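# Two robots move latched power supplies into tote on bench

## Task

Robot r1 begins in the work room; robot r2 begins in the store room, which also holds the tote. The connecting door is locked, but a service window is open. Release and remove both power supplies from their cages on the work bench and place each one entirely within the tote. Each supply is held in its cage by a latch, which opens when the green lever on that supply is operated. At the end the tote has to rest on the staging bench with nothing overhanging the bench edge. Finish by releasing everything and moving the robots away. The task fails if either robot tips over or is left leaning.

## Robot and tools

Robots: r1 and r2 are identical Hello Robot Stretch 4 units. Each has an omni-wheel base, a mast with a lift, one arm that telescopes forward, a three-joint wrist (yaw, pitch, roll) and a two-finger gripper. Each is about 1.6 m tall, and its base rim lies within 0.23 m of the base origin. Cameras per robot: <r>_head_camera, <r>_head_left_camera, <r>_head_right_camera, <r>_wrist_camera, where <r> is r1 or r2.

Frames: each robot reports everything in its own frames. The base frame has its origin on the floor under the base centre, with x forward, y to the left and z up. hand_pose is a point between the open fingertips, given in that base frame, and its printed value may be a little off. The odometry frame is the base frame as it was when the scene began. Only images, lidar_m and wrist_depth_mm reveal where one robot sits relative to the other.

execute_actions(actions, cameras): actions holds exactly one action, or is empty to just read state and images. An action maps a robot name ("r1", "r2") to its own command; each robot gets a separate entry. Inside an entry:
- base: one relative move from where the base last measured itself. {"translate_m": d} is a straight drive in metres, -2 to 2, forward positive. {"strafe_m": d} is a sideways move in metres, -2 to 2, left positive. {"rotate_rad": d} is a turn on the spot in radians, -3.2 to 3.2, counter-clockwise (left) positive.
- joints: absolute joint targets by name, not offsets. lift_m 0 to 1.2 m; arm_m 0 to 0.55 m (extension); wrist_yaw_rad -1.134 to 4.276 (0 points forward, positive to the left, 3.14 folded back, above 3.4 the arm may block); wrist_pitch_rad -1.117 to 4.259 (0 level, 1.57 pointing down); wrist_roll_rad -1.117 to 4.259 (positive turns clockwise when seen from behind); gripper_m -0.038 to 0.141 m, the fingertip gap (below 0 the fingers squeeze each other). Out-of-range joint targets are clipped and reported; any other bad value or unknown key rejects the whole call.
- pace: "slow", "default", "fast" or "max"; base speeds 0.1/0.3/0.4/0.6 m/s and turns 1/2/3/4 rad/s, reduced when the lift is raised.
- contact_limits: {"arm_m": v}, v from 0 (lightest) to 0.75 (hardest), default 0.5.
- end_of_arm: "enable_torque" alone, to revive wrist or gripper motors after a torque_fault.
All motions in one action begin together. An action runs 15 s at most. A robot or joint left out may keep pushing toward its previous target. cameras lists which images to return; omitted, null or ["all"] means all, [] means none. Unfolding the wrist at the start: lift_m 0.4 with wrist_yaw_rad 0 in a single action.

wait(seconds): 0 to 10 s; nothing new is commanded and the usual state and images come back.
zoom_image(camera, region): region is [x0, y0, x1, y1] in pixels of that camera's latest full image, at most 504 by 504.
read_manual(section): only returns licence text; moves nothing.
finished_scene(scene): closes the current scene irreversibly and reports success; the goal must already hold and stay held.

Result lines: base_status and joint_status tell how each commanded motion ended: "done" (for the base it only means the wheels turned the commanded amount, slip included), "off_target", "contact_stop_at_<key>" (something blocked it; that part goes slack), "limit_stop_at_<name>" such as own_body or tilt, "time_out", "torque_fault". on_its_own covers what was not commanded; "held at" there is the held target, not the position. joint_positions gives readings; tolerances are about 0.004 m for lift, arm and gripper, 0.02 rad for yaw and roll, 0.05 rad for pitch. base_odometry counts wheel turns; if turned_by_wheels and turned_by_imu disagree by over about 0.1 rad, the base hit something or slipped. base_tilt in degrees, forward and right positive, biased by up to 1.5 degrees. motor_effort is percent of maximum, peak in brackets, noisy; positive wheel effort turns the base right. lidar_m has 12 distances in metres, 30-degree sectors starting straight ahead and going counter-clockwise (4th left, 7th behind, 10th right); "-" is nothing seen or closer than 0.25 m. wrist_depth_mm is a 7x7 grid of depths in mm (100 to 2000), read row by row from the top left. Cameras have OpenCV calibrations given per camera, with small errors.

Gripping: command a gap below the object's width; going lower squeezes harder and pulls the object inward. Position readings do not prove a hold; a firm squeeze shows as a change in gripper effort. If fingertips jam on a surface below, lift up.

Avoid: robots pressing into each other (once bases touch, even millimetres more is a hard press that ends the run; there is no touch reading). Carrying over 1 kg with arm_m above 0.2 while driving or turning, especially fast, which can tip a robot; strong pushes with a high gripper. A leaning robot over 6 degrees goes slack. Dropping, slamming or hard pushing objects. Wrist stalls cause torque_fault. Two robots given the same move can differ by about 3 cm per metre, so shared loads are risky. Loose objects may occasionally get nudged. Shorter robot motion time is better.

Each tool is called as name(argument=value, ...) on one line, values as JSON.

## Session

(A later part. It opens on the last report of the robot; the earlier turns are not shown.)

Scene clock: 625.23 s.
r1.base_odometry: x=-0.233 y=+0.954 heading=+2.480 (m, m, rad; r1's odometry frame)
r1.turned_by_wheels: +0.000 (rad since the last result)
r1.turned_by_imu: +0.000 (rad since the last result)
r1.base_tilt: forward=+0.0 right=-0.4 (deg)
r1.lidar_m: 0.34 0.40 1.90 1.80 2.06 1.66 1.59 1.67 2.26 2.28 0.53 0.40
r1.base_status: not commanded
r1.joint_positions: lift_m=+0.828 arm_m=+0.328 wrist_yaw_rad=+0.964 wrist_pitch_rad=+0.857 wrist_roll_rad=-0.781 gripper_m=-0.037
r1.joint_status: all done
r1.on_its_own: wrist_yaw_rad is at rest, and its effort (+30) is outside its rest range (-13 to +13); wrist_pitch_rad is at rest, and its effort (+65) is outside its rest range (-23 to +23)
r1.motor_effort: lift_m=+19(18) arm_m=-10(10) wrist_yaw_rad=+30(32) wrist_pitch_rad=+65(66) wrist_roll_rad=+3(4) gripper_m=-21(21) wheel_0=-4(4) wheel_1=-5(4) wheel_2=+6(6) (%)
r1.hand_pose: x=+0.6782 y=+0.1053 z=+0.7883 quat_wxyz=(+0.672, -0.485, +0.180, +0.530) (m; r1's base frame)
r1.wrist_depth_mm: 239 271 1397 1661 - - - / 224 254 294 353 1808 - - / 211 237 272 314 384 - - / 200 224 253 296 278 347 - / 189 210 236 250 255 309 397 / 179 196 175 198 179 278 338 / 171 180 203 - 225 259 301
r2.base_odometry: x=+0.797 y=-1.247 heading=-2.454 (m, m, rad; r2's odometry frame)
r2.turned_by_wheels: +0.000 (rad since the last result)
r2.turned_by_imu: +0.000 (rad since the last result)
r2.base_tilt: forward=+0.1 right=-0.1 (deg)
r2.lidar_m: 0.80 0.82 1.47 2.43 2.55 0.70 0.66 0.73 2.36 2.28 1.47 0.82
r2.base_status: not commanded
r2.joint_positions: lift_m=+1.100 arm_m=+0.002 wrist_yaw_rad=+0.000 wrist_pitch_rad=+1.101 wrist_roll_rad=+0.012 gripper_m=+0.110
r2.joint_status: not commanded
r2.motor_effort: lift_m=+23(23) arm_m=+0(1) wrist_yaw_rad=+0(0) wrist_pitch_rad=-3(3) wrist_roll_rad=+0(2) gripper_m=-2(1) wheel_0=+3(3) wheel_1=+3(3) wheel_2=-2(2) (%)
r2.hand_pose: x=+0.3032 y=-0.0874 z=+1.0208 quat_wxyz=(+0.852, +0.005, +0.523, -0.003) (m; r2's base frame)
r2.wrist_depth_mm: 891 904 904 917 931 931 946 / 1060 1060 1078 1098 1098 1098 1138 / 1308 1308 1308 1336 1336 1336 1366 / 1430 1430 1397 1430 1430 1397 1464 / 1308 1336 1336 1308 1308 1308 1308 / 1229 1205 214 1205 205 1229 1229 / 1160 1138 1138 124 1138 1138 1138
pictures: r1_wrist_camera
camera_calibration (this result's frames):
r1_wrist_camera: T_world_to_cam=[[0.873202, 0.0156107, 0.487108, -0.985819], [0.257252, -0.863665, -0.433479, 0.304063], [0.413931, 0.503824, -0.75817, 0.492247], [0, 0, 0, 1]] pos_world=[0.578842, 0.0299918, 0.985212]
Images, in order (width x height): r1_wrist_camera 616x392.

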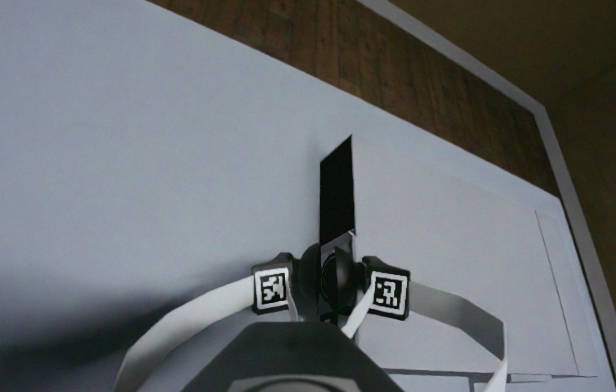

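execute_actions(actions=[], cameras=["r1_head_camera","r1_wrist_camera"])

Scene clock: 626.10 s.
r1.base_odometry: x=-0.233 y=+0.954 heading=+2.480 (m, m, rad; r1's odometry frame)
r1.turned_by_wheels: +0.000 (rad since the last result)
r1.turned_by_imu: +0.000 (rad since the last result)
r1.base_tilt: forward=+0.0 right=-0.4 (deg)
r1.lidar_m: 0.37 0.39 1.86 1.81 2.07 1.65 1.60 1.67 2.29 2.28 0.55 0.40
r1.base_status: not commanded
r1.joint_positions: lift_m=+0.828 arm_m=+0.328 wrist_yaw_rad=+0.964 wrist_pitch_rad=+0.857 wrist_roll_rad=-0.781 gripper_m=-0.037
r1.joint_status: all done
r1.on_its_own: wrist_yaw_rad is at rest, and its effort (+31) is outside its rest range (-13 to +13); wrist_pitch_rad is at rest, and its effort (+67) is outside its rest range (-23 to +23)
r1.motor_effort: lift_m=+19(18) arm_m=-10(10) wrist_yaw_rad=+31(32) wrist_pitch_rad=+67(66) wrist_roll_rad=+2(4) gripper_m=-22(21) wheel_0=-4(4) wheel_1=-4(4) wheel_2=+6(6) (%)
r1.hand_pose: x=+0.6782 y=+0.1053 z=+0.7883 quat_wxyz=(+0.672, -0.485, +0.180, +0.530) (m; r1's base frame)
r1.wrist_depth_mm: 241 271 1397 1661 - - - / 224 254 296 351 1808 - - / 211 237 273 314 384 - - / 200 224 254 294 277 347 - / 188 210 236 248 254 307 397 / 179 196 175 198 179 277 336 / 171 179 203 - 225 260 303
r2.base_odometry: x=+0.797 y=-1.247 heading=-2.454 (m, m, rad; r2's odometry frame)
r2.turned_by_wheels: +0.000 (rad since the last result)
r2.turned_by_imu: +0.000 (rad since the last result)
r2.base_tilt: forward=+0.2 right=-0.2 (deg)
r2.lidar_m: 0.78 0.84 1.46 2.42 2.52 0.68 0.66 0.71 2.39 2.26 1.47 0.85
r2.base_status: not commanded
r2.joint_positions: lift_m=+1.100 arm_m=+0.002 wrist_yaw_rad=+0.000 wrist_pitch_rad=+1.101 wrist_roll_rad=+0.012 gripper_m=+0.110
r2.joint_status: not commanded
r2.motor_effort: lift_m=+23(23) arm_m=+0(1) wrist_yaw_rad=+0(0) wrist_pitch_rad=-3(3) wrist_roll_rad=+0(2) gripper_m=-2(1) wheel_0=+3(3) wheel_1=+3(3) wheel_2=-2(2) (%)
r2.hand_pose: x=+0.3032 y=-0.0874 z=+1.0208 quat_wxyz=(+0.852, +0.005, +0.523, -0.003) (m; r2's base frame)
r2.wrist_depth_mm: 891 904 904 917 931 931 946 / 1060 1078 1060 1078 1098 1118 1118 / 1281 1308 1336 1308 1366 1366 1366 / 1430 1430 1430 1397 1430 1430 1430 / 1308 1308 1308 1336 1308 1308 1308 / 1255 1229 214 1229 205 1229 1229 / 1138 1118 1138 124 1160 1138 1138
pictures: r1_head_camera, r1_wrist_camera
camera_calibration (this result's frames):
r1_wrist_camera: T_world_to_cam=[[0.873202, 0.0156115, 0.487108, -0.985819], [0.257253, -0.863665, -0.433479, 0.304063], [0.413931, 0.503825, -0.75817, 0.492247], [0, 0, 0, 1]] pos_world=[0.578842, 0.0299919, 0.985212]
Images, in order (width x height): r1_head_camera 420x560, r1_wrist_camera 616x392.

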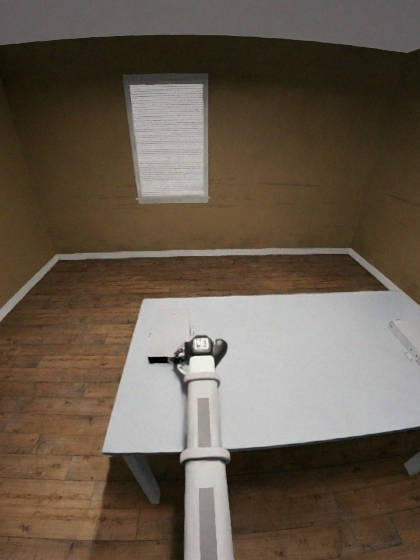

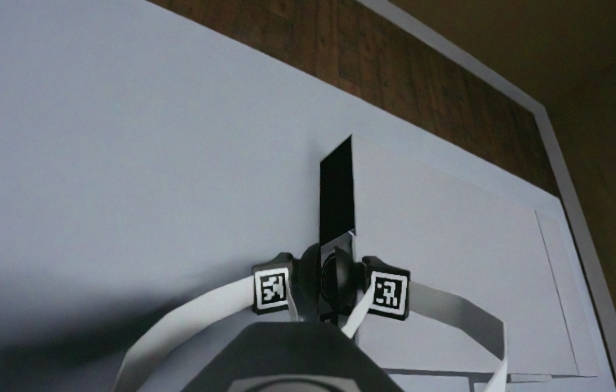

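execute_actions(actions=[{"r1":{"joints":{"lift_m":0.831,"wrist_yaw_rad":1.0,"wrist_pitch_rad":0.9,"wrist_roll_rad":-0.76}}}], cameras=[])

execute_actions(actions=[{"r1":{"joints":{"lift_m":0.822,"wrist_yaw_rad":0.87,"wrist_pitch_rad":0.77,"wrist_roll_rad":-0.85,"arm_m":0.33}}}], cameras=[])

execute_actions(actions=[{"r1":{"base":{"strafe_m":-0.005},"joints":{"lift_m":0.838,"arm_m":0.324,"gripper_m":0.010}}}], cameras=[])

execute_actions(actions=[{"r1":{"joints":{"lift_m":0.87,"arm_m":0.30}}}], cameras=["r1_wrist_camera"])

Scene clock: 627.10 s.
r1.base_odometry: x=-0.233 y=+0.954 heading=+2.481 (m, m, rad; r1's odometry frame)
r1.turned_by_wheels: +0.000 (rad since the last result)
r1.turned_by_imu: +0.000 (rad since the last result)
r1.base_tilt: forward=+0.0 right=-0.3 (deg)
r1.lidar_m: 0.35 0.37 1.87 1.83 2.02 1.69 1.60 1.68 2.31 2.27 0.58 0.42
r1.base_status: not commanded
r1.joint_positions: lift_m=+0.831 arm_m=+0.327 wrist_yaw_rad=+1.000 wrist_pitch_rad=+0.901 wrist_roll_rad=-0.760 gripper_m=-0.037
r1.joint_status: all done
r1.motor_effort: lift_m=+19(20) arm_m=-7(10) wrist_yaw_rad=-1(36) wrist_pitch_rad=-4(68) wrist_roll_rad=+0(2) gripper_m=-19(24) wheel_0=+0(4) wheel_1=+1(5) wheel_2=+0(7) (%)
r1.hand_pose: x=+0.6685 y=+0.1034 z=+0.7830 quat_wxyz=(+0.656, -0.487, +0.195, +0.543) (m; r1's base frame)
r1.wrist_depth_mm: 231 257 298 1537 1863 - - / 217 241 276 322 1708 - - / 204 228 257 294 322 436 - / 193 214 239 273 272 301 459 / 183 202 222 245 238 268 315 / 174 186 182 200 180 247 283 / 167 180 196 - 211 231 258
r2.base_odometry: x=+0.797 y=-1.247 heading=-2.454 (m, m, rad; r2's odometry frame)
r2.turned_by_wheels: +0.000 (rad since the last result)
r2.turned_by_imu: +0.000 (rad since the last result)
r2.base_tilt: forward=+0.2 right=-0.2 (deg)
r2.lidar_m: 0.78 0.83 1.48 2.44 2.53 0.71 0.65 0.71 2.36 2.28 1.47 0.86
r2.base_status: not commanded
r2.joint_positions: lift_m=+1.100 arm_m=+0.002 wrist_yaw_rad=+0.000 wrist_pitch_rad=+1.101 wrist_roll_rad=+0.012 gripper_m=+0.110
r2.joint_status: not commanded
r2.motor_effort: lift_m=+23(23) arm_m=+0(1) wrist_yaw_rad=+0(0) wrist_pitch_rad=-2(2) wrist_roll_rad=-1(1) gripper_m=-1(1) wheel_0=+3(3) wheel_1=+3(3) wheel_2=-2(2) (%)
r2.hand_pose: x=+0.3032 y=-0.0874 z=+1.0208 quat_wxyz=(+0.852, +0.005, +0.523, -0.003) (m; r2's base frame)
r2.wrist_depth_mm: 891 891 904 917 917 931 946 / 1042 1078 1078 1078 1078 1098 1138 / 1281 1336 1308 1336 1366 1366 1366 / 1397 1397 1430 1430 1397 1397 1430 / 1308 1308 1336 1308 1308 1308 1336 / 1229 1205 214 1229 205 1229 1229 / 1160 1118 1138 124 1160 1138 1138
pictures: none
No camera images: the call's "cameras" was empty. Leave "cameras" out to get every camera's image.

Scene clock: 627.73 s.
r1.base_odometry: x=-0.232 y=+0.953 heading=+2.481 (m, m, rad; r1's odometry frame)
r1.turned_by_wheels: +0.000 (rad since the last result)
r1.turned_by_imu: +0.000 (rad since the last result)
r1.base_tilt: forward=-0.1 right=-0.3 (deg)
r1.lidar_m: 0.37 0.41 1.88 1.81 2.04 1.67 1.59 1.68 2.33 2.27 0.55 0.40
r1.base_status: not commanded
r1.joint_positions: lift_m=+0.823 arm_m=+0.328 wrist_yaw_rad=+0.879 wrist_pitch_rad=+0.779 wrist_roll_rad=-0.850 gripper_m=-0.038
r1.joint_status: all done
r1.on_its_own: wrist_yaw_rad is at rest, and its effort (-27) is outside its rest range (-13 to +13); wrist_pitch_rad is at rest, and its effort (-27) is outside its rest range (-23 to +23)
r1.motor_effort: lift_m=+13(19) arm_m=+10(10) wrist_yaw_rad=-27(27) wrist_pitch_rad=-27(28) wrist_roll_rad=-2(5) gripper_m=-17(20) wheel_0=+4(4) wheel_1=+6(6) wheel_2=-7(7) (%)
r1.hand_pose: x=+0.6974 y=+0.1023 z=+0.7981 quat_wxyz=(+0.696, -0.492, +0.151, +0.500) (m; r1's base frame)
r1.wrist_depth_mm: 233 270 1464 1756 - - - / 220 251 298 379 - - - / 205 234 273 314 410 - - / 193 220 253 294 290 452 - / 182 206 230 235 262 332 - / 173 183 181 186 175 294 477 / 165 183 200 - 224 274 342
r2.base_odometry: x=+0.797 y=-1.247 heading=-2.454 (m, m, rad; r2's odometry frame)
r2.turned_by_wheels: +0.000 (rad since the last result)
r2.turned_by_imu: +0.000 (rad since the last result)
r2.base_tilt: forward=+0.1 right=-0.2 (deg)
r2.lidar_m: 0.80 0.86 1.48 2.43 2.55 0.71 0.65 0.70 2.37 2.27 1.44 0.84
r2.base_status: not commanded
r2.joint_positions: lift_m=+1.100 arm_m=+0.002 wrist_yaw_rad=+0.000 wrist_pitch_rad=+1.101 wrist_roll_rad=+0.012 gripper_m=+0.110
r2.joint_status: not commanded
r2.motor_effort: lift_m=+23(23) arm_m=+0(0) wrist_yaw_rad=+0(0) wrist_pitch_rad=-2(2) wrist_roll_rad=-2(1) gripper_m=-2(0) wheel_0=+3(3) wheel_1=+3(3) wheel_2=-2(2) (%)
r2.hand_pose: x=+0.3032 y=-0.0874 z=+1.0208 quat_wxyz=(+0.852, +0.005, +0.523, -0.003) (m; r2's base frame)
r2.wrist_depth_mm: 891 904 917 904 931 946 946 / 1042 1060 1078 1078 1098 1098 1118 / 1281 1308 1308 1366 1336 1366 1366 / 1464 1430 1430 1430 1430 1430 1397 / 1308 1336 1308 1281 1308 1336 1336 / 1229 1205 213 1229 204 1229 1205 / 1138 1138 1138 123 1138 1118 1160
pictures: none
No camera images: the call's "cameras" was empty. Leave "cameras" out to get every camera's image.

Scene clock: 628.90 s.
r1.base_odometry: x=-0.229 y=+0.957 heading=+2.481 (m, m, rad; r1's odometry frame)
r1.turned_by_wheels: +0.000 (rad since the last result)
r1.turned_by_imu: +0.000 (rad since the last result)
r1.base_tilt: forward=-0.1 right=-0.3 (deg)
r1.lidar_m: 0.37 0.40 1.89 1.81 2.04 1.63 1.59 1.67 2.31 2.27 0.55 0.40
r1.base_status: done
r1.joint_positions: lift_m=+0.838 arm_m=+0.325 wrist_yaw_rad=+0.870 wrist_pitch_rad=+0.773 wrist_roll_rad=-0.850 gripper_m=+0.010
r1.joint_status: all done
r1.motor_effort: lift_m=+23(25) arm_m=-6(7) wrist_yaw_rad=-4(26) wrist_pitch_rad=-9(26) wrist_roll_rad=-3(1) gripper_m=-1(20) wheel_0=+0(11) wheel_1=+0(4) wheel_2=+0(5) (%)
r1.hand_pose: x=+0.6959 y=+0.1016 z=+0.8146 quat_wxyz=(+0.700, -0.491, +0.150, +0.497) (m; r1's base frame)
r1.wrist_depth_mm: 251 289 1464 1808 - - - / 235 268 322 1618 - - - / 220 251 294 336 459 - - / 208 236 273 309 320 512 - / 195 221 247 255 289 368 - / 185 203 187 190 235 325 - / 178 188 216 - 244 310 466
r2.base_odometry: x=+0.797 y=-1.247 heading=-2.454 (m, m, rad; r2's odometry frame)
r2.turned_by_wheels: +0.000 (rad since the last result)
r2.turned_by_imu: +0.000 (rad since the last result)
r2.base_tilt: forward=+0.1 right=-0.2 (deg)
r2.lidar_m: 0.78 0.85 1.50 2.44 2.55 0.71 0.66 0.71 2.37 2.27 1.48 0.84
r2.base_status: not commanded
r2.joint_positions: lift_m=+1.100 arm_m=+0.002 wrist_yaw_rad=+0.000 wrist_pitch_rad=+1.101 wrist_roll_rad=+0.012 gripper_m=+0.110
r2.joint_status: not commanded
r2.motor_effort: lift_m=+23(23) arm_m=-1(0) wrist_yaw_rad=+0(0) wrist_pitch_rad=-2(3) wrist_roll_rad=-1(2) gripper_m=+0(0) wheel_0=+3(3) wheel_1=+3(3) wheel_2=-2(2) (%)
r2.hand_pose: x=+0.3032 y=-0.0874 z=+1.0208 quat_wxyz=(+0.852, +0.005, +0.523, -0.003) (m; r2's base frame)
r2.wrist_depth_mm: 891 904 904 917 917 946 960 / 1060 1060 1078 1078 1098 1118 1118 / 1281 1336 1281 1308 1336 1366 1366 / 1430 1397 1397 1430 1430 1430 1430 / 1308 1281 1308 1336 1336 1308 1336 / 1229 1205 213 1229 205 1229 1229 / 1160 1118 1138 124 1138 1138 1138
pictures: none
No camera images: the call's "cameras" was empty. Leave "cameras" out to get every camera's image.

Scene clock: 629.83 s.
r1.base_odometry: x=-0.229 y=+0.957 heading=+2.481 (m, m, rad; r1's odometry frame)
r1.turned_by_wheels: +0.000 (rad since the last result)
r1.turned_by_imu: +0.000 (rad since the last result)
r1.base_tilt: forward=+0.0 right=-0.3 (deg)
r1.lidar_m: 0.38 0.39 1.88 1.84 2.06 1.66 1.59 1.66 2.31 2.27 0.53 0.41
r1.base_status: not commanded
r1.joint_positions: lift_m=+0.870 arm_m=+0.302 wrist_yaw_rad=+0.870 wrist_pitch_rad=+0.772 wrist_roll_rad=-0.850 gripper_m=+0.010
r1.joint_status: all done
r1.motor_effort: lift_m=+23(24) arm_m=-9(13) wrist_yaw_rad=-2(4) wrist_pitch_rad=-7(11) wrist_roll_rad=-1(4) gripper_m=-4(6) wheel_0=+0(0) wheel_1=+0(0) wheel_2=+0(0) (%)
r1.hand_pose: x=+0.6726 y=+0.1017 z=+0.8468 quat_wxyz=(+0.700, -0.491, +0.150, +0.497) (m; r1's base frame)
r1.wrist_depth_mm: 287 1255 1537 1921 - - - / 268 307 377 1708 - - - / 250 286 338 404 - - - / 236 266 310 343 394 - - / 222 250 281 310 340 433 - / 211 231 187 193 282 387 - / 202 213 246 - 294 370 -
r2.base_odometry: x=+0.797 y=-1.247 heading=-2.454 (m, m, rad; r2's odometry frame)
r2.turned_by_wheels: +0.000 (rad since the last result)
r2.turned_by_imu: +0.000 (rad since the last result)
r2.base_tilt: forward=+0.2 right=-0.2 (deg)
r2.lidar_m: 0.78 0.84 1.50 2.45 2.54 0.69 0.67 0.72 2.37 2.29 1.47 0.82
r2.base_status: not commanded
r2.joint_positions: lift_m=+1.100 arm_m=+0.002 wrist_yaw_rad=+0.000 wrist_pitch_rad=+1.101 wrist_roll_rad=+0.012 gripper_m=+0.110
r2.joint_status: not commanded
r2.motor_effort: lift_m=+23(23) arm_m=-1(1) wrist_yaw_rad=+0(0) wrist_pitch_rad=-2(2) wrist_roll_rad=-1(4) gripper_m=-1(1) wheel_0=+3(3) wheel_1=+3(3) wheel_2=-2(2) (%)
r2.hand_pose: x=+0.3032 y=-0.0874 z=+1.0208 quat_wxyz=(+0.852, +0.005, +0.523, -0.003) (m; r2's base frame)
r2.wrist_depth_mm: 891 904 904 917 931 917 960 / 1060 1060 1060 1078 1098 1098 1138 / 1308 1308 1308 1336 1397 1366 1366 / 1397 1430 1430 1397 1430 1430 1464 / 1308 1336 1308 1336 1308 1308 1336 / 1229 1229 214 1229 205 1229 1229 / 1160 1118 1138 124 1138 1138 1160
pictures: r1_wrist_camera
camera_calibration (this result's frames):
r1_wrist_camera: T_world_to_cam=[[0.82577, -0.0411629, 0.562504, -1.03547], [0.25935, -0.857924, -0.443513, 0.334252], [0.500842, 0.512124, -0.697772, 0.4303], [0, 0, 0, 1]] pos_world=[0.552856, 0.0237734, 1.03095]
Images, in order (width x height): r1_wrist_camera 616x392.

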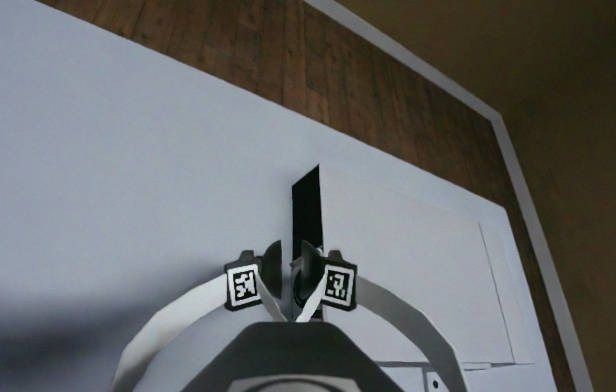

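execute_actions(actions=[{"r1":{"base":{"strafe_m":0.15},"joints":{"arm_m":0.25,"lift_m":0.80,"gripper_m":0.12,"wrist_yaw_rad":0.2,"wrist_pitch_rad":0.6,"wrist_roll_rad":0.0}}}], cameras=["r1_wrist_camera"])

Scene clock: 631.93 s.
r1.base_odometry: x=-0.321 y=+0.839 heading=+2.481 (m, m, rad; r1's odometry frame)
r1.turned_by_wheels: +0.000 (rad since the last result)
r1.turned_by_imu: +0.000 (rad since the last result)
r1.base_tilt: forward=+0.0 right=-0.4 (deg)
r1.lidar_m: 0.36 0.39 1.74 1.65 1.87 1.65 1.59 1.65 2.28 2.43 0.53 0.40
r1.base_status: done
r1.joint_positions: lift_m=+0.800 arm_m=+0.252 wrist_yaw_rad=+0.200 wrist_pitch_rad=+0.602 wrist_roll_rad=+0.000 gripper_m=+0.120
r1.joint_status: all done
r1.motor_effort: lift_m=+17(22) arm_m=-9(8) wrist_yaw_rad=-3(7) wrist_pitch_rad=-8(7) wrist_roll_rad=+1(3) gripper_m=+0(6) wheel_0=+1(7) wheel_1=+0(10) wheel_2=+1(1) (%)
r1.hand_pose: x=+0.6729 y=-0.0384 z=+0.8150 quat_wxyz=(+0.950, -0.030, +0.295, +0.095) (m; r1's base frame)
r1.wrist_depth_mm: - - - - - - - / - - 597 452 585 - - / 1808 1756 355 345 410 455 473 / 1464 347 296 282 336 368 373 / 732 290 297 282 271 306 310 / 247 240 241 251 247 263 264 / 220 221 227 - 235 230 234
r2.base_odometry: x=+0.797 y=-1.247 heading=-2.454 (m, m, rad; r2's odometry frame)
r2.turned_by_wheels: +0.000 (rad since the last result)
r2.turned_by_imu: +0.001 (rad since the last result)
r2.base_tilt: forward=+0.1 right=-0.2 (deg)
r2.lidar_m: 0.78 0.84 1.50 2.44 2.56 0.70 0.66 0.71 2.36 2.29 1.46 0.83
r2.base_status: not commanded
r2.joint_positions: lift_m=+1.100 arm_m=+0.002 wrist_yaw_rad=+0.000 wrist_pitch_rad=+1.101 wrist_roll_rad=+0.012 gripper_m=+0.110
r2.joint_status: not commanded
r2.motor_effort: lift_m=+23(23) arm_m=+0(1) wrist_yaw_rad=+0(1) wrist_pitch_rad=-2(2) wrist_roll_rad=-1(3) gripper_m=-1(2) wheel_0=+3(3) wheel_1=+3(3) wheel_2=-3(2) (%)
r2.hand_pose: x=+0.3032 y=-0.0874 z=+1.0208 quat_wxyz=(+0.852, +0.005, +0.523, -0.003) (m; r2's base frame)
r2.wrist_depth_mm: 891 904 917 917 931 931 946 / 1060 1060 1078 1078 1098 1118 1118 / 1281 1308 1308 1336 1336 1366 1366 / 1397 1430 1430 1430 1430 1430 1397 / 1308 1308 1336 1336 1336 1308 1308 / 1205 1205 214 1229 205 1229 1229 / 1118 1118 1138 124 1138 1118 1138
pictures: r1_wrist_camera
camera_calibration (this result's frames):
r1_wrist_camera: T_world_to_cam=[[0.1733, -0.984639, 0.0212746, -0.179726], [-0.58733, -0.120664, -0.800302, 1.08873], [0.790576, 0.126197, -0.59922, 0.189656], [0, 0, 0, 1]] pos_world=[0.520653, -0.0695286, 0.988781]
Images, in order (width x height): r1_wrist_camera 616x392.

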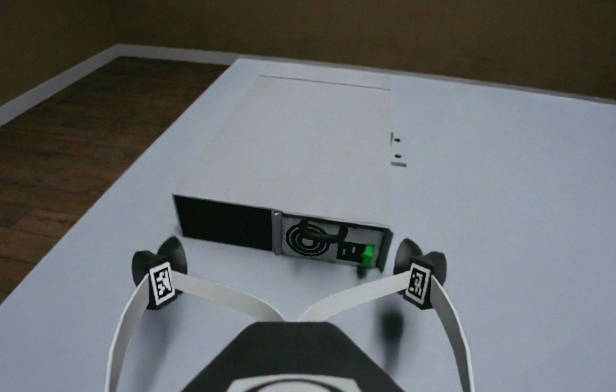

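zoom_image(camera="r1_wrist_camera", region=[260, 195, 410, 290])

Region (260, 195, 410, 290) of r1_wrist_camera's 616x392 image, scaled by 3.360; it fills the top 319 rows of this view, and the rest is white.

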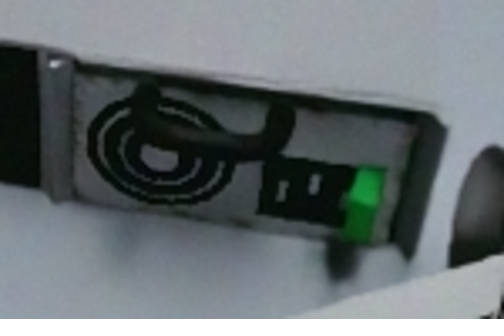

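execute_actions(actions=[{"r1":{"base":{"strafe_m":-0.151},"joints":{"lift_m":0.87,"gripper_m":0.012,"wrist_roll_rad":-0.85}}}], cameras=[])

execute_actions(actions=[{"r1":{"joints":{"arm_m":0.305,"wrist_yaw_rad":0.87,"wrist_pitch_rad":0.77}}}], cameras=[])

execute_actions(actions=[{"r1":{"joints":{"arm_m":0.323,"lift_m":0.846}}}], cameras=["r1_wrist_camera"])

zoom_image(camera="r1_wrist_camera", region=[210, 180, 390, 330])

Scene clock: 634.47 s.
r1.base_odometry: x=-0.229 y=+0.958 heading=+2.481 (m, m, rad; r1's odometry frame)
r1.turned_by_wheels: +0.000 (rad since the last result)
r1.turned_by_imu: +0.000 (rad since the last result)
r1.base_tilt: forward=-0.1 right=-0.3 (deg)
r1.lidar_m: 0.38 0.40 1.88 1.82 2.08 1.64 1.60 1.66 2.31 2.26 0.55 0.39
r1.base_status: done
r1.joint_positions: lift_m=+0.870 arm_m=+0.252 wrist_yaw_rad=+0.200 wrist_pitch_rad=+0.602 wrist_roll_rad=-0.850 gripper_m=+0.012
r1.joint_status: all done
r1.motor_effort: lift_m=+23(24) arm_m=-9(9) wrist_yaw_rad=-2(2) wrist_pitch_rad=-7(7) wrist_roll_rad=-2(6) gripper_m=-4(5) wheel_0=-2(9) wheel_1=+1(4) wheel_2=+0(0) (%)
r1.hand_pose: x=+0.6728 y=-0.0384 z=+0.8846 quat_wxyz=(+0.854, -0.419, +0.230, +0.208) (m; r1's base frame)
r1.wrist_depth_mm: 340 387 539 - - - - / 309 351 389 525 - - - / 282 330 345 455 - - - / 262 309 349 469 634 - - / 245 283 327 387 539 - - / 229 255 186 194 418 647 - / 217 233 274 - 424 564 -
r2.base_odometry: x=+0.797 y=-1.247 heading=-2.454 (m, m, rad; r2's odometry frame)
r2.turned_by_wheels: +0.000 (rad since the last result)
r2.turned_by_imu: +0.001 (rad since the last result)
r2.base_tilt: forward=+0.1 right=-0.2 (deg)
r2.lidar_m: 0.78 0.82 1.48 2.44 2.55 0.69 0.65 0.72 2.38 2.29 1.48 0.82
r2.base_status: not commanded
r2.joint_positions: lift_m=+1.100 arm_m=+0.002 wrist_yaw_rad=+0.000 wrist_pitch_rad=+1.101 wrist_roll_rad=+0.012 gripper_m=+0.110
r2.joint_status: not commanded
r2.motor_effort: lift_m=+23(23) arm_m=+0(0) wrist_yaw_rad=+0(0) wrist_pitch_rad=-3(2) wrist_roll_rad=-3(3) gripper_m=-2(1) wheel_0=+3(3) wheel_1=+3(3) wheel_2=-2(2) (%)
r2.hand_pose: x=+0.3032 y=-0.0874 z=+1.0208 quat_wxyz=(+0.852, +0.005, +0.523, -0.003) (m; r2's base frame)
r2.wrist_depth_mm: 891 904 904 904 917 931 931 / 1060 1060 1078 1078 1098 1098 1118 / 1281 1281 1308 1336 1366 1366 1366 / 1430 1430 1430 1397 1366 1464 1430 / 1308 1308 1308 1308 1336 1308 1308 / 1205 1229 214 1205 205 1205 1229 / 1138 1138 1138 124 1160 1138 1138
pictures: none
No camera images: the call's "cameras" was empty. Leave "cameras" out to get every camera's image.

Scene clock: 635.50 s.
r1.base_odometry: x=-0.229 y=+0.958 heading=+2.481 (m, m, rad; r1's odometry frame)
r1.turned_by_wheels: +0.000 (rad since the last result)
r1.turned_by_imu: +0.000 (rad since the last result)
r1.base_tilt: forward=-0.1 right=-0.3 (deg)
r1.lidar_m: 0.39 0.40 1.84 1.81 2.06 1.67 1.60 1.67 2.28 2.27 0.54 0.40
r1.base_status: not commanded
r1.joint_positions: lift_m=+0.870 arm_m=+0.303 wrist_yaw_rad=+0.870 wrist_pitch_rad=+0.771 wrist_roll_rad=-0.850 gripper_m=+0.012
r1.joint_status: all done
r1.motor_effort: lift_m=+23(22) arm_m=+9(10) wrist_yaw_rad=-2(5) wrist_pitch_rad=-4(5) wrist_roll_rad=-2(2) gripper_m=-5(5) wheel_0=-2(2) wheel_1=+0(1) wheel_2=+0(0) (%)
r1.hand_pose: x=+0.6746 y=+0.1017 z=+0.8469 quat_wxyz=(+0.700, -0.491, +0.150, +0.496) (m; r1's base frame)
r1.wrist_depth_mm: 286 1255 1537 1921 - - - / 267 309 377 1661 - - - / 251 286 338 404 - - - / 236 268 310 342 389 - - / 222 252 282 301 342 433 - / 211 231 187 194 281 384 - / 202 215 246 - 293 368 -
r2.base_odometry: x=+0.797 y=-1.247 heading=-2.454 (m, m, rad; r2's odometry frame)
r2.turned_by_wheels: +0.000 (rad since the last result)
r2.turned_by_imu: +0.000 (rad since the last result)
r2.base_tilt: forward=+0.1 right=-0.2 (deg)
r2.lidar_m: 0.80 0.84 1.48 2.42 2.54 0.67 0.66 0.69 2.38 2.28 1.48 0.84
r2.base_status: not commanded
r2.joint_positions: lift_m=+1.100 arm_m=+0.002 wrist_yaw_rad=+0.000 wrist_pitch_rad=+1.101 wrist_roll_rad=+0.012 gripper_m=+0.110
r2.joint_status: not commanded
r2.motor_effort: lift_m=+23(23) arm_m=-1(0) wrist_yaw_rad=+0(0) wrist_pitch_rad=-3(2) wrist_roll_rad=-3(1) gripper_m=-1(1) wheel_0=+3(3) wheel_1=+3(3) wheel_2=-2(2) (%)
r2.hand_pose: x=+0.3032 y=-0.0874 z=+1.0208 quat_wxyz=(+0.852, +0.005, +0.523, -0.003) (m; r2's base frame)
r2.wrist_depth_mm: 891 891 904 917 917 931 960 / 1042 1078 1078 1098 1078 1098 1138 / 1281 1308 1281 1336 1336 1366 1397 / 1430 1464 1430 1430 1397 1430 1430 / 1336 1308 1308 1308 1336 1308 1336 / 1229 1229 214 1229 205 1205 1229 / 1118 1118 1118 124 1138 1138 1138
pictures: none
No camera images: the call's "cameras" was empty. Leave "cameras" out to get every camera's image.

Scene clock: 636.37 s.
r1.base_odometry: x=-0.229 y=+0.958 heading=+2.481 (m, m, rad; r1's odometry frame)
r1.turned_by_wheels: +0.000 (rad since the last result)
r1.turned_by_imu: +0.000 (rad since the last result)
r1.base_tilt: forward=+0.0 right=-0.4 (deg)
r1.lidar_m: 0.37 0.40 1.89 1.80 2.07 1.66 1.60 1.65 2.30 2.26 0.54 0.38
r1.base_status: not commanded
r1.joint_positions: lift_m=+0.846 arm_m=+0.321 wrist_yaw_rad=+0.870 wrist_pitch_rad=+0.771 wrist_roll_rad=-0.850 gripper_m=+0.012
r1.joint_status: all done
r1.motor_effort: lift_m=+17(22) arm_m=+9(9) wrist_yaw_rad=-1(1) wrist_pitch_rad=-4(4) wrist_roll_rad=-2(2) gripper_m=-4(4) wheel_0=-2(2) wheel_1=+1(0) wheel_2=+0(0) (%)
r1.hand_pose: x=+0.6926 y=+0.1017 z=+0.8234 quat_wxyz=(+0.700, -0.491, +0.150, +0.496) (m; r1's base frame)
r1.wrist_depth_mm: 260 301 1499 1863 - - - / 244 278 332 1708 - - - / 229 260 307 355 1808 - - / 214 244 283 310 336 549 - / 203 229 257 266 304 384 - / 191 211 187 193 251 345 - / 183 196 224 - 262 325 1229
r2.base_odometry: x=+0.797 y=-1.247 heading=-2.454 (m, m, rad; r2's odometry frame)
r2.turned_by_wheels: +0.000 (rad since the last result)
r2.turned_by_imu: +0.000 (rad since the last result)
r2.base_tilt: forward=+0.1 right=-0.2 (deg)
r2.lidar_m: 0.78 0.84 1.52 2.42 2.51 0.69 0.65 0.69 2.39 2.27 1.45 0.83
r2.base_status: not commanded
r2.joint_positions: lift_m=+1.100 arm_m=+0.002 wrist_yaw_rad=+0.000 wrist_pitch_rad=+1.101 wrist_roll_rad=+0.012 gripper_m=+0.110
r2.joint_status: not commanded
r2.motor_effort: lift_m=+23(23) arm_m=-1(0) wrist_yaw_rad=+0(0) wrist_pitch_rad=-3(2) wrist_roll_rad=-2(0) gripper_m=-1(1) wheel_0=+3(3) wheel_1=+3(3) wheel_2=-2(2) (%)
r2.hand_pose: x=+0.3032 y=-0.0874 z=+1.0208 quat_wxyz=(+0.852, +0.005, +0.523, -0.003) (m; r2's base frame)
r2.wrist_depth_mm: 891 904 904 917 931 931 946 / 1060 1060 1060 1078 1098 1098 1118 / 1281 1281 1308 1336 1366 1366 1366 / 1430 1430 1430 1430 1430 1397 1430 / 1281 1308 1308 1308 1308 1308 1308 / 1229 1205 214 1229 206 1229 1205 / 1160 1118 1138 124 1138 1138 1138
pictures: r1_wrist_camera
camera_calibration (this result's frames):
r1_wrist_camera: T_world_to_cam=[[0.82557, -0.0419182, 0.562741, -1.03881], [0.259045, -0.857801, -0.443929, 0.319243], [0.501329, 0.51227, -0.697316, 0.40321], [0, 0, 0, 1]] pos_world=[0.572767, 0.0237502, 1.00746]
Images, in order (width x height): r1_wrist_camera 616x392.

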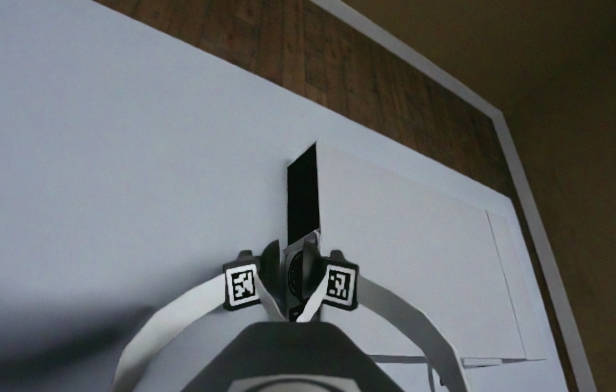

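Region (210, 180, 390, 330) of r1_wrist_camera's 616x392 image, scaled by 2.800.

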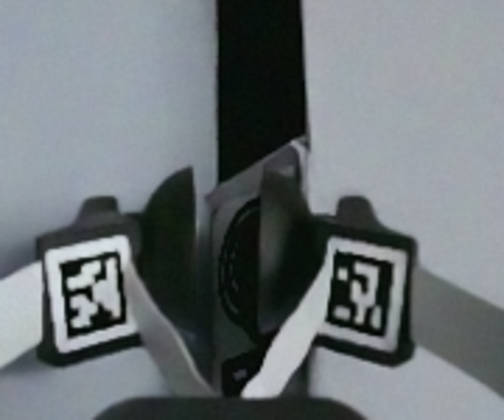

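Matches. Run hook C.

execute_actions(actions=[{"r1":{"joints":{"arm_m":0.3315,"lift_m":0.838}}}], cameras=[])

execute_actions(actions=[{"r1":{"joints":{"arm_m":0.335,"lift_m":0.832}}}], cameras=[])

execute_actions(actions=[{"r1":{"base":{"strafe_m":0.002},"joints":{"arm_m":0.3375,"lift_m":0.829,"gripper_m":-0.012}}}], cameras=[])

execute_actions(actions=[{"r1":{"base":{"strafe_m":0.004},"joints":{"arm_m":0.340,"lift_m":0.823,"gripper_m":-0.038}}}], cameras=[])

execute_actions(actions=[{"r1":{"joints":{"arm_m":0.326,"lift_m":0.817}}}], cameras=[])

execute_actions(actions=[{"r1":{"joints":{"lift_m":0.822,"wrist_yaw_rad":0.925,"wrist_pitch_rad":0.83}}}], cameras=[])

execute_actions(actions=[{"r1":{"joints":{"lift_m":0.825,"wrist_yaw_rad":0.95,"wrist_pitch_rad":0.855,"wrist_roll_rad":-0.8}}}], cameras=["r1_wrist_camera"])

Scene clock: 637.37 s.
r1.base_odometry: x=-0.229 y=+0.958 heading=+2.481 (m, m, rad; r1's odometry frame)
r1.turned_by_wheels: +0.000 (rad since the last result)
r1.turned_by_imu: +0.000 (rad since the last result)
r1.base_tilt: forward=-0.1 right=-0.4 (deg)
r1.lidar_m: 0.36 0.40 1.85 1.81 2.06 1.67 1.56 1.64 2.29 2.28 0.57 0.40
r1.base_status: not commanded
r1.joint_positions: lift_m=+0.838 arm_m=+0.330 wrist_yaw_rad=+0.870 wrist_pitch_rad=+0.771 wrist_roll_rad=-0.850 gripper_m=+0.012
r1.joint_status: all done
r1.motor_effort: lift_m=+16(17) arm_m=+9(10) wrist_yaw_rad=-2(4) wrist_pitch_rad=-6(5) wrist_roll_rad=+1(2) gripper_m=-3(5) wheel_0=-1(2) wheel_1=+0(0) wheel_2=+0(0) (%)
r1.hand_pose: x=+0.7009 y=+0.1018 z=+0.8154 quat_wxyz=(+0.700, -0.491, +0.150, +0.496) (m; r1's base frame)
r1.wrist_depth_mm: 252 293 1499 1863 - - - / 235 271 324 1576 - - - / 221 254 297 330 473 - - / 208 237 274 300 324 521 - / 196 221 249 255 291 368 - / 186 204 187 192 241 329 - / 178 189 217 - 254 314 469
r2.base_odometry: x=+0.797 y=-1.247 heading=-2.454 (m, m, rad; r2's odometry frame)
r2.turned_by_wheels: +0.000 (rad since the last result)
r2.turned_by_imu: +0.000 (rad since the last result)
r2.base_tilt: forward=+0.1 right=-0.3 (deg)
r2.lidar_m: 0.79 0.81 1.50 2.44 2.57 0.72 0.67 0.68 2.38 2.28 1.51 0.83
r2.base_status: not commanded
r2.joint_positions: lift_m=+1.100 arm_m=+0.002 wrist_yaw_rad=+0.000 wrist_pitch_rad=+1.101 wrist_roll_rad=+0.012 gripper_m=+0.110
r2.joint_status: not commanded
r2.motor_effort: lift_m=+23(23) arm_m=+0(0) wrist_yaw_rad=+0(0) wrist_pitch_rad=-2(2) wrist_roll_rad=-2(1) gripper_m=-2(2) wheel_0=+3(3) wheel_1=+3(3) wheel_2=-2(2) (%)
r2.hand_pose: x=+0.3032 y=-0.0874 z=+1.0208 quat_wxyz=(+0.852, +0.005, +0.523, -0.003) (m; r2's base frame)
r2.wrist_depth_mm: 891 904 904 904 931 931 946 / 1060 1060 1078 1078 1098 1118 1118 / 1308 1281 1308 1336 1336 1397 1366 / 1430 1430 1430 1430 1397 1464 1430 / 1308 1308 1336 1336 1308 1308 1308 / 1229 1205 213 1229 205 1229 1229 / 1138 1138 1138 124 1160 1138 1138
pictures: none
No camera images: the call's "cameras" was empty. Leave "cameras" out to get every camera's image.

Scene clock: 637.93 s.
r1.base_odometry: x=-0.229 y=+0.958 heading=+2.481 (m, m, rad; r1's odometry frame)
r1.turned_by_wheels: +0.000 (rad since the last result)
r1.turned_by_imu: +0.000 (rad since the last result)
r1.base_tilt: forward=-0.1 right=-0.4 (deg)
r1.lidar_m: 0.37 0.41 1.88 1.80 2.04 1.68 1.60 1.66 2.29 2.27 0.56 0.40
r1.base_status: not commanded
r1.joint_positions: lift_m=+0.833 arm_m=+0.333 wrist_yaw_rad=+0.872 wrist_pitch_rad=+0.768 wrist_roll_rad=-0.850 gripper_m=+0.012
r1.joint_status: all done
r1.motor_effort: lift_m=+13(16) arm_m=+11(11) wrist_yaw_rad=-7(9) wrist_pitch_rad=+5(5) wrist_roll_rad=-1(1) gripper_m=-2(4) wheel_0=-1(1) wheel_1=+0(0) wheel_2=-1(1) (%)
r1.hand_pose: x=+0.7043 y=+0.1027 z=+0.8104 quat_wxyz=(+0.700, -0.491, +0.148, +0.497) (m; r1's base frame)
r1.wrist_depth_mm: 249 289 1537 1921 - - - / 232 270 322 1661 - - - / 218 251 296 332 480 - - / 206 234 273 296 320 530 - / 195 220 246 248 290 373 - / 184 201 187 188 234 327 - / 176 187 214 - 251 312 1229
r2.base_odometry: x=+0.797 y=-1.247 heading=-2.454 (m, m, rad; r2's odometry frame)
r2.turned_by_wheels: +0.000 (rad since the last result)
r2.turned_by_imu: +0.000 (rad since the last result)
r2.base_tilt: forward=+0.1 right=-0.2 (deg)
r2.lidar_m: 0.79 0.84 1.47 2.42 2.54 0.67 0.65 0.68 2.37 2.28 1.45 0.84
r2.base_status: not commanded
r2.joint_positions: lift_m=+1.100 arm_m=+0.002 wrist_yaw_rad=+0.000 wrist_pitch_rad=+1.101 wrist_roll_rad=+0.012 gripper_m=+0.110
r2.joint_status: not commanded
r2.motor_effort: lift_m=+23(22) arm_m=+0(0) wrist_yaw_rad=+0(0) wrist_pitch_rad=-2(2) wrist_roll_rad=-1(0) gripper_m=-2(1) wheel_0=+3(3) wheel_1=+3(3) wheel_2=-2(2) (%)
r2.hand_pose: x=+0.3032 y=-0.0874 z=+1.0208 quat_wxyz=(+0.852, +0.005, +0.523, -0.003) (m; r2's base frame)
r2.wrist_depth_mm: 891 891 904 917 931 931 946 / 1042 1060 1060 1098 1078 1118 1138 / 1281 1308 1308 1336 1336 1366 1366 / 1397 1397 1430 1430 1430 1430 1430 / 1336 1336 1281 1336 1336 1336 1336 / 1229 1205 213 1229 205 1205 1229 / 1160 1118 1138 123 1138 1138 1118
pictures: none
No camera images: the call's "cameras" was empty. Leave "cameras" out to get every camera's image.

Scene clock: 638.87 s.
r1.base_odometry: x=-0.230 y=+0.956 heading=+2.481 (m, m, rad; r1's odometry frame)
r1.turned_by_wheels: +0.000 (rad since the last result)
r1.turned_by_imu: +0.000 (rad since the last result)
r1.base_tilt: forward=-0.1 right=-0.4 (deg)
r1.lidar_m: 0.37 0.41 1.88 1.83 2.05 1.68 1.60 1.65 2.31 2.25 0.54 0.41
r1.base_status: done
r1.joint_positions: lift_m=+0.830 arm_m=+0.335 wrist_yaw_rad=+0.872 wrist_pitch_rad=+0.766 wrist_roll_rad=-0.850 gripper_m=-0.012
r1.joint_status: all done
r1.motor_effort: lift_m=+12(12) arm_m=+11(12) wrist_yaw_rad=-8(7) wrist_pitch_rad=+10(12) wrist_roll_rad=+1(1) gripper_m=-11(11) wheel_0=+0(7) wheel_1=+3(7) wheel_2=-3(5) (%)
r1.hand_pose: x=+0.7070 y=+0.1029 z=+0.8078 quat_wxyz=(+0.701, -0.491, +0.147, +0.497) (m; r1's base frame)
r1.wrist_depth_mm: 247 285 1499 1863 - - - / 230 264 319 1661 - - - / 216 248 291 325 469 - - / 203 230 268 293 315 525 - / 191 218 243 237 286 366 - / 181 198 186 205 185 324 - / 174 184 212 - 256 304 459
r2.base_odometry: x=+0.797 y=-1.247 heading=-2.454 (m, m, rad; r2's odometry frame)
r2.turned_by_wheels: +0.000 (rad since the last result)
r2.turned_by_imu: +0.000 (rad since the last result)
r2.base_tilt: forward=+0.2 right=-0.2 (deg)
r2.lidar_m: 0.79 0.82 1.50 2.42 2.55 0.68 0.64 0.71 2.40 2.29 1.45 0.84
r2.base_status: not commanded
r2.joint_positions: lift_m=+1.100 arm_m=+0.002 wrist_yaw_rad=+0.000 wrist_pitch_rad=+1.101 wrist_roll_rad=+0.012 gripper_m=+0.110
r2.joint_status: not commanded
r2.motor_effort: lift_m=+23(23) arm_m=+0(0) wrist_yaw_rad=+0(1) wrist_pitch_rad=-2(2) wrist_roll_rad=+0(2) gripper_m=-1(1) wheel_0=+3(3) wheel_1=+3(3) wheel_2=-2(2) (%)
r2.hand_pose: x=+0.3032 y=-0.0874 z=+1.0208 quat_wxyz=(+0.852, +0.005, +0.523, -0.003) (m; r2's base frame)
r2.wrist_depth_mm: 891 904 904 904 931 931 931 / 1042 1060 1078 1078 1118 1098 1118 / 1281 1308 1308 1336 1336 1336 1397 / 1397 1397 1430 1430 1430 1430 1430 / 1308 1281 1308 1308 1308 1308 1336 / 1205 1205 214 1229 206 1229 1229 / 1138 1138 1138 124 1138 1138 1160
pictures: none
No camera images: the call's "cameras" was empty. Leave "cameras" out to get every camera's image.

Scene clock: 639.80 s.
r1.base_odometry: x=-0.232 y=+0.953 heading=+2.480 (m, m, rad; r1's odometry frame)
r1.turned_by_wheels: +0.000 (rad since the last result)
r1.turned_by_imu: +0.000 (rad since the last result)
r1.base_tilt: forward=-0.1 right=-0.4 (deg)
r1.lidar_m: 0.36 0.40 1.88 1.82 2.06 1.67 1.59 1.66 2.31 2.27 0.57 0.39
r1.base_status: done
r1.joint_positions: lift_m=+0.824 arm_m=+0.338 wrist_yaw_rad=+0.872 wrist_pitch_rad=+0.766 wrist_roll_rad=-0.850 gripper_m=-0.038
r1.joint_status: all done
r1.motor_effort: lift_m=+10(11) arm_m=+13(12) wrist_yaw_rad=-8(9) wrist_pitch_rad=+9(10) wrist_roll_rad=+2(2) gripper_m=-17(17) wheel_0=+0(6) wheel_1=+2(8) wheel_2=-5(8) (%)
r1.hand_pose: x=+0.7092 y=+0.1030 z=+0.8019 quat_wxyz=(+0.701, -0.491, +0.147, +0.497) (m; r1's base frame)
r1.wrist_depth_mm: 239 277 1499 1863 - - - / 226 258 309 1661 - - - / 212 242 283 320 452 - - / 199 227 263 287 307 508 - / 186 212 239 235 279 355 - / 178 190 180 203 183 315 - / 170 185 207 - 245 298 459
r2.base_odometry: x=+0.797 y=-1.247 heading=-2.454 (m, m, rad; r2's odometry frame)
r2.turned_by_wheels: +0.000 (rad since the last result)
r2.turned_by_imu: +0.000 (rad since the last result)
r2.base_tilt: forward=+0.1 right=-0.2 (deg)
r2.lidar_m: 0.79 0.83 1.48 2.44 2.55 0.70 0.65 0.69 2.39 2.28 1.50 0.84
r2.base_status: not commanded
r2.joint_positions: lift_m=+1.100 arm_m=+0.002 wrist_yaw_rad=+0.000 wrist_pitch_rad=+1.101 wrist_roll_rad=+0.012 gripper_m=+0.110
r2.joint_status: not commanded
r2.motor_effort: lift_m=+23(23) arm_m=-1(0) wrist_yaw_rad=+0(0) wrist_pitch_rad=-3(2) wrist_roll_rad=-2(2) gripper_m=-1(1) wheel_0=+3(3) wheel_1=+3(3) wheel_2=-2(3) (%)
r2.hand_pose: x=+0.3032 y=-0.0874 z=+1.0208 quat_wxyz=(+0.852, +0.005, +0.523, -0.003) (m; r2's base frame)
r2.wrist_depth_mm: 891 917 917 917 917 931 931 / 1060 1060 1078 1078 1078 1118 1138 / 1281 1308 1308 1336 1336 1366 1397 / 1397 1397 1430 1430 1430 1430 1464 / 1281 1308 1308 1308 1308 1336 1308 / 1229 1182 214 1229 206 1229 1205 / 1138 1118 1138 123 1138 1138 1138
pictures: none
No camera images: the call's "cameras" was empty. Leave "cameras" out to get every camera's image.

Scene clock: 640.47 s.
r1.base_odometry: x=-0.232 y=+0.953 heading=+2.481 (m, m, rad; r1's odometry frame)
r1.turned_by_wheels: +0.000 (rad since the last result)
r1.turned_by_imu: +0.000 (rad since the last result)
r1.base_tilt: forward=+0.1 right=-0.4 (deg)
r1.lidar_m: 0.37 0.39 1.89 1.80 2.07 1.68 1.55 1.68 2.30 2.28 0.55 0.42
r1.base_status: not commanded
r1.joint_positions: lift_m=+0.818 arm_m=+0.328 wrist_yaw_rad=+0.869 wrist_pitch_rad=+0.760 wrist_roll_rad=-0.851 gripper_m=-0.037
r1.joint_status: all done
r1.on_its_own: wrist_pitch_rad is at rest, and its effort (+29) is outside its rest range (-23 to +23)
r1.motor_effort: lift_m=+11(11) arm_m=-10(9) wrist_yaw_rad=+2(10) wrist_pitch_rad=+29(28) wrist_roll_rad=+1(2) gripper_m=-17(19) wheel_0=+0(0) wheel_1=+1(3) wheel_2=-1(5) (%)
r1.hand_pose: x=+0.7004 y=+0.1032 z=+0.7972 quat_wxyz=(+0.703, -0.490, +0.145, +0.495) (m; r1's base frame)
r1.wrist_depth_mm: 236 273 1464 1921 - - - / 221 256 307 1708 - - - / 207 237 281 324 452 - - / 195 223 259 294 303 512 - / 183 208 237 240 273 351 - / 174 190 181 206 183 312 - / 167 177 204 - 242 300 452
r2.base_odometry: x=+0.797 y=-1.247 heading=-2.454 (m, m, rad; r2's odometry frame)
r2.turned_by_wheels: +0.000 (rad since the last result)
r2.turned_by_imu: +0.000 (rad since the last result)
r2.base_tilt: forward=+0.1 right=-0.2 (deg)
r2.lidar_m: 0.79 0.83 1.48 2.41 2.53 0.70 0.66 0.70 2.39 2.28 1.47 0.83
r2.base_status: not commanded
r2.joint_positions: lift_m=+1.100 arm_m=+0.002 wrist_yaw_rad=+0.000 wrist_pitch_rad=+1.101 wrist_roll_rad=+0.012 gripper_m=+0.110
r2.joint_status: not commanded
r2.motor_effort: lift_m=+23(23) arm_m=+0(0) wrist_yaw_rad=+0(0) wrist_pitch_rad=-2(3) wrist_roll_rad=-1(0) gripper_m=-1(0) wheel_0=+3(3) wheel_1=+3(3) wheel_2=-2(2) (%)
r2.hand_pose: x=+0.3032 y=-0.0874 z=+1.0208 quat_wxyz=(+0.852, +0.005, +0.523, -0.003) (m; r2's base frame)
r2.wrist_depth_mm: 891 917 917 917 917 946 946 / 1060 1060 1078 1078 1098 1118 1118 / 1255 1308 1308 1336 1366 1366 1366 / 1397 1430 1430 1430 1430 1430 1464 / 1308 1336 1336 1336 1336 1308 1336 / 1255 1229 214 1229 206 1229 1229 / 1138 1138 1138 124 1138 1138 1160
pictures: none
No camera images: the call's "cameras" was empty. Leave "cameras" out to get every camera's image.

Scene clock: 641.00 s.
r1.base_odometry: x=-0.232 y=+0.953 heading=+2.480 (m, m, rad; r1's odometry frame)
r1.turned_by_wheels: +0.000 (rad since the last result)
r1.turned_by_imu: +0.000 (rad since the last result)
r1.base_tilt: forward=+0.0 right=-0.3 (deg)
r1.lidar_m: 0.38 0.41 1.86 1.81 2.07 1.67 1.58 1.69 2.31 2.27 0.54 0.40
r1.base_status: not commanded
r1.joint_positions: lift_m=+0.822 arm_m=+0.328 wrist_yaw_rad=+0.916 wrist_pitch_rad=+0.812 wrist_roll_rad=-0.851 gripper_m=-0.037
r1.joint_status: all done
r1.on_its_own: wrist_yaw_rad is at rest, and its effort (+23) is outside its rest range (-13 to +13); wrist_pitch_rad is at rest, and its effort (+53) is outside its rest range (-23 to +23)
r1.motor_effort: lift_m=+18(17) arm_m=-10(10) wrist_yaw_rad=+23(24) wrist_pitch_rad=+53(56) wrist_roll_rad=+1(2) gripper_m=-18(20) wheel_0=-3(3) wheel_1=-3(2) wheel_2=+3(3) (%)
r1.hand_pose: x=+0.6889 y=+0.1044 z=+0.7912 quat_wxyz=(+0.679, -0.499, +0.155, +0.516) (m; r1's base frame)
r1.wrist_depth_mm: 231 265 1336 1756 - - - / 216 248 297 362 - - - / 204 234 273 314 407 - - / 194 220 255 293 289 452 - / 184 207 236 239 263 330 - / 176 192 170 202 182 297 496 / 167 177 204 - 233 277 334
r2.base_odometry: x=+0.797 y=-1.247 heading=-2.454 (m, m, rad; r2's odometry frame)
r2.turned_by_wheels: +0.000 (rad since the last result)
r2.turned_by_imu: +0.000 (rad since the last result)
r2.base_tilt: forward=+0.2 right=-0.2 (deg)
r2.lidar_m: 0.80 0.85 1.48 2.44 2.56 0.70 0.66 0.71 2.38 2.27 1.50 0.82
r2.base_status: not commanded
r2.joint_positions: lift_m=+1.100 arm_m=+0.002 wrist_yaw_rad=+0.000 wrist_pitch_rad=+1.101 wrist_roll_rad=+0.012 gripper_m=+0.110
r2.joint_status: not commanded
r2.motor_effort: lift_m=+23(23) arm_m=+0(0) wrist_yaw_rad=+0(0) wrist_pitch_rad=-3(2) wrist_roll_rad=-1(1) gripper_m=+0(0) wheel_0=+3(3) wheel_1=+3(3) wheel_2=-2(2) (%)
r2.hand_pose: x=+0.3032 y=-0.0874 z=+1.0208 quat_wxyz=(+0.852, +0.005, +0.523, -0.003) (m; r2's base frame)
r2.wrist_depth_mm: 891 904 917 931 931 931 946 / 1060 1060 1060 1098 1098 1118 1118 / 1281 1308 1336 1308 1336 1366 1366 / 1430 1397 1430 1430 1397 1464 1397 / 1308 1308 1308 1308 1308 1308 1308 / 1205 1205 214 1205 206 1229 1255 / 1138 1138 1138 124 1138 1138 1138
pictures: none
No camera images: the call's "cameras" was empty. Leave "cameras" out to get every camera's image.

Scene clock: 641.50 s.
r1.base_odometry: x=-0.232 y=+0.953 heading=+2.480 (m, m, rad; r1's odometry frame)
r1.turned_by_wheels: +0.000 (rad since the last result)
r1.turned_by_imu: +0.000 (rad since the last result)
r1.base_tilt: forward=+0.0 right=-0.3 (deg)
r1.lidar_m: 0.37 0.41 1.88 1.83 2.08 1.67 1.60 1.68 2.28 2.27 0.55 0.41
r1.base_status: not commanded
r1.joint_positions: lift_m=+0.825 arm_m=+0.328 wrist_yaw_rad=+0.940 wrist_pitch_rad=+0.833 wrist_roll_rad=-0.801 gripper_m=-0.037
r1.joint_status: all done
r1.on_its_own: wrist_yaw_rad is at rest, and its effort (+29) is outside its rest range (-13 to +13); wrist_pitch_rad is at rest, and its effort (+62) is outside its rest range (-23 to +23)
r1.motor_effort: lift_m=+18(19) arm_m=-10(10) wrist_yaw_rad=+29(29) wrist_pitch_rad=+62(62) wrist_roll_rad=+2(4) gripper_m=-21(22) wheel_0=-4(4) wheel_1=-4(4) wheel_2=+6(6) (%)
r1.hand_pose: x=+0.6837 y=+0.1050 z=+0.7898 quat_wxyz=(+0.679, -0.487, +0.171, +0.522) (m; r1's base frame)
r1.wrist_depth_mm: 237 271 1397 1661 - - - / 224 254 298 359 1921 - - / 209 237 274 315 397 - - / 198 223 255 293 283 379 - / 187 209 236 247 258 319 - / 178 195 176 196 180 287 355 / 170 178 202 - 229 264 319
r2.base_odometry: x=+0.797 y=-1.247 heading=-2.454 (m, m, rad; r2's odometry frame)
r2.turned_by_wheels: +0.000 (rad since the last result)
r2.turned_by_imu: +0.000 (rad since the last result)
r2.base_tilt: forward=+0.1 right=-0.2 (deg)
r2.lidar_m: 0.78 0.84 1.50 2.43 2.54 0.69 0.65 0.72 2.39 2.27 1.48 0.84
r2.base_status: not commanded
r2.joint_positions: lift_m=+1.100 arm_m=+0.002 wrist_yaw_rad=+0.000 wrist_pitch_rad=+1.101 wrist_roll_rad=+0.012 gripper_m=+0.110
r2.joint_status: not commanded
r2.motor_effort: lift_m=+23(23) arm_m=-1(0) wrist_yaw_rad=+1(0) wrist_pitch_rad=-2(3) wrist_roll_rad=-1(1) gripper_m=-1(0) wheel_0=+3(3) wheel_1=+3(3) wheel_2=-2(2) (%)
r2.hand_pose: x=+0.3032 y=-0.0874 z=+1.0208 quat_wxyz=(+0.852, +0.005, +0.523, -0.003) (m; r2's base frame)
r2.wrist_depth_mm: 904 904 904 917 917 946 946 / 1042 1060 1078 1098 1078 1098 1138 / 1281 1281 1308 1366 1336 1397 1397 / 1397 1430 1430 1397 1430 1397 1464 / 1336 1308 1308 1308 1336 1308 1308 / 1229 1205 214 1205 205 1205 1229 / 1138 1138 1138 124 1160 1138 1160
pictures: r1_wrist_camera
camera_calibration (this result's frames):
r1_wrist_camera: T_world_to_cam=[[0.861075, 0.00207737, 0.508473, -0.998525], [0.260121, -0.861035, -0.436985, 0.303639], [0.436905, 0.508542, -0.741956, 0.462278], [0, 0, 0, 1]] pos_world=[0.578851, 0.0284303, 0.983399]
Images, in order (width x height): r1_wrist_camera 616x392.

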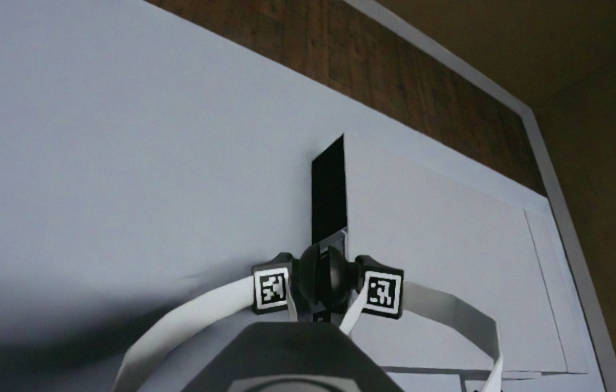

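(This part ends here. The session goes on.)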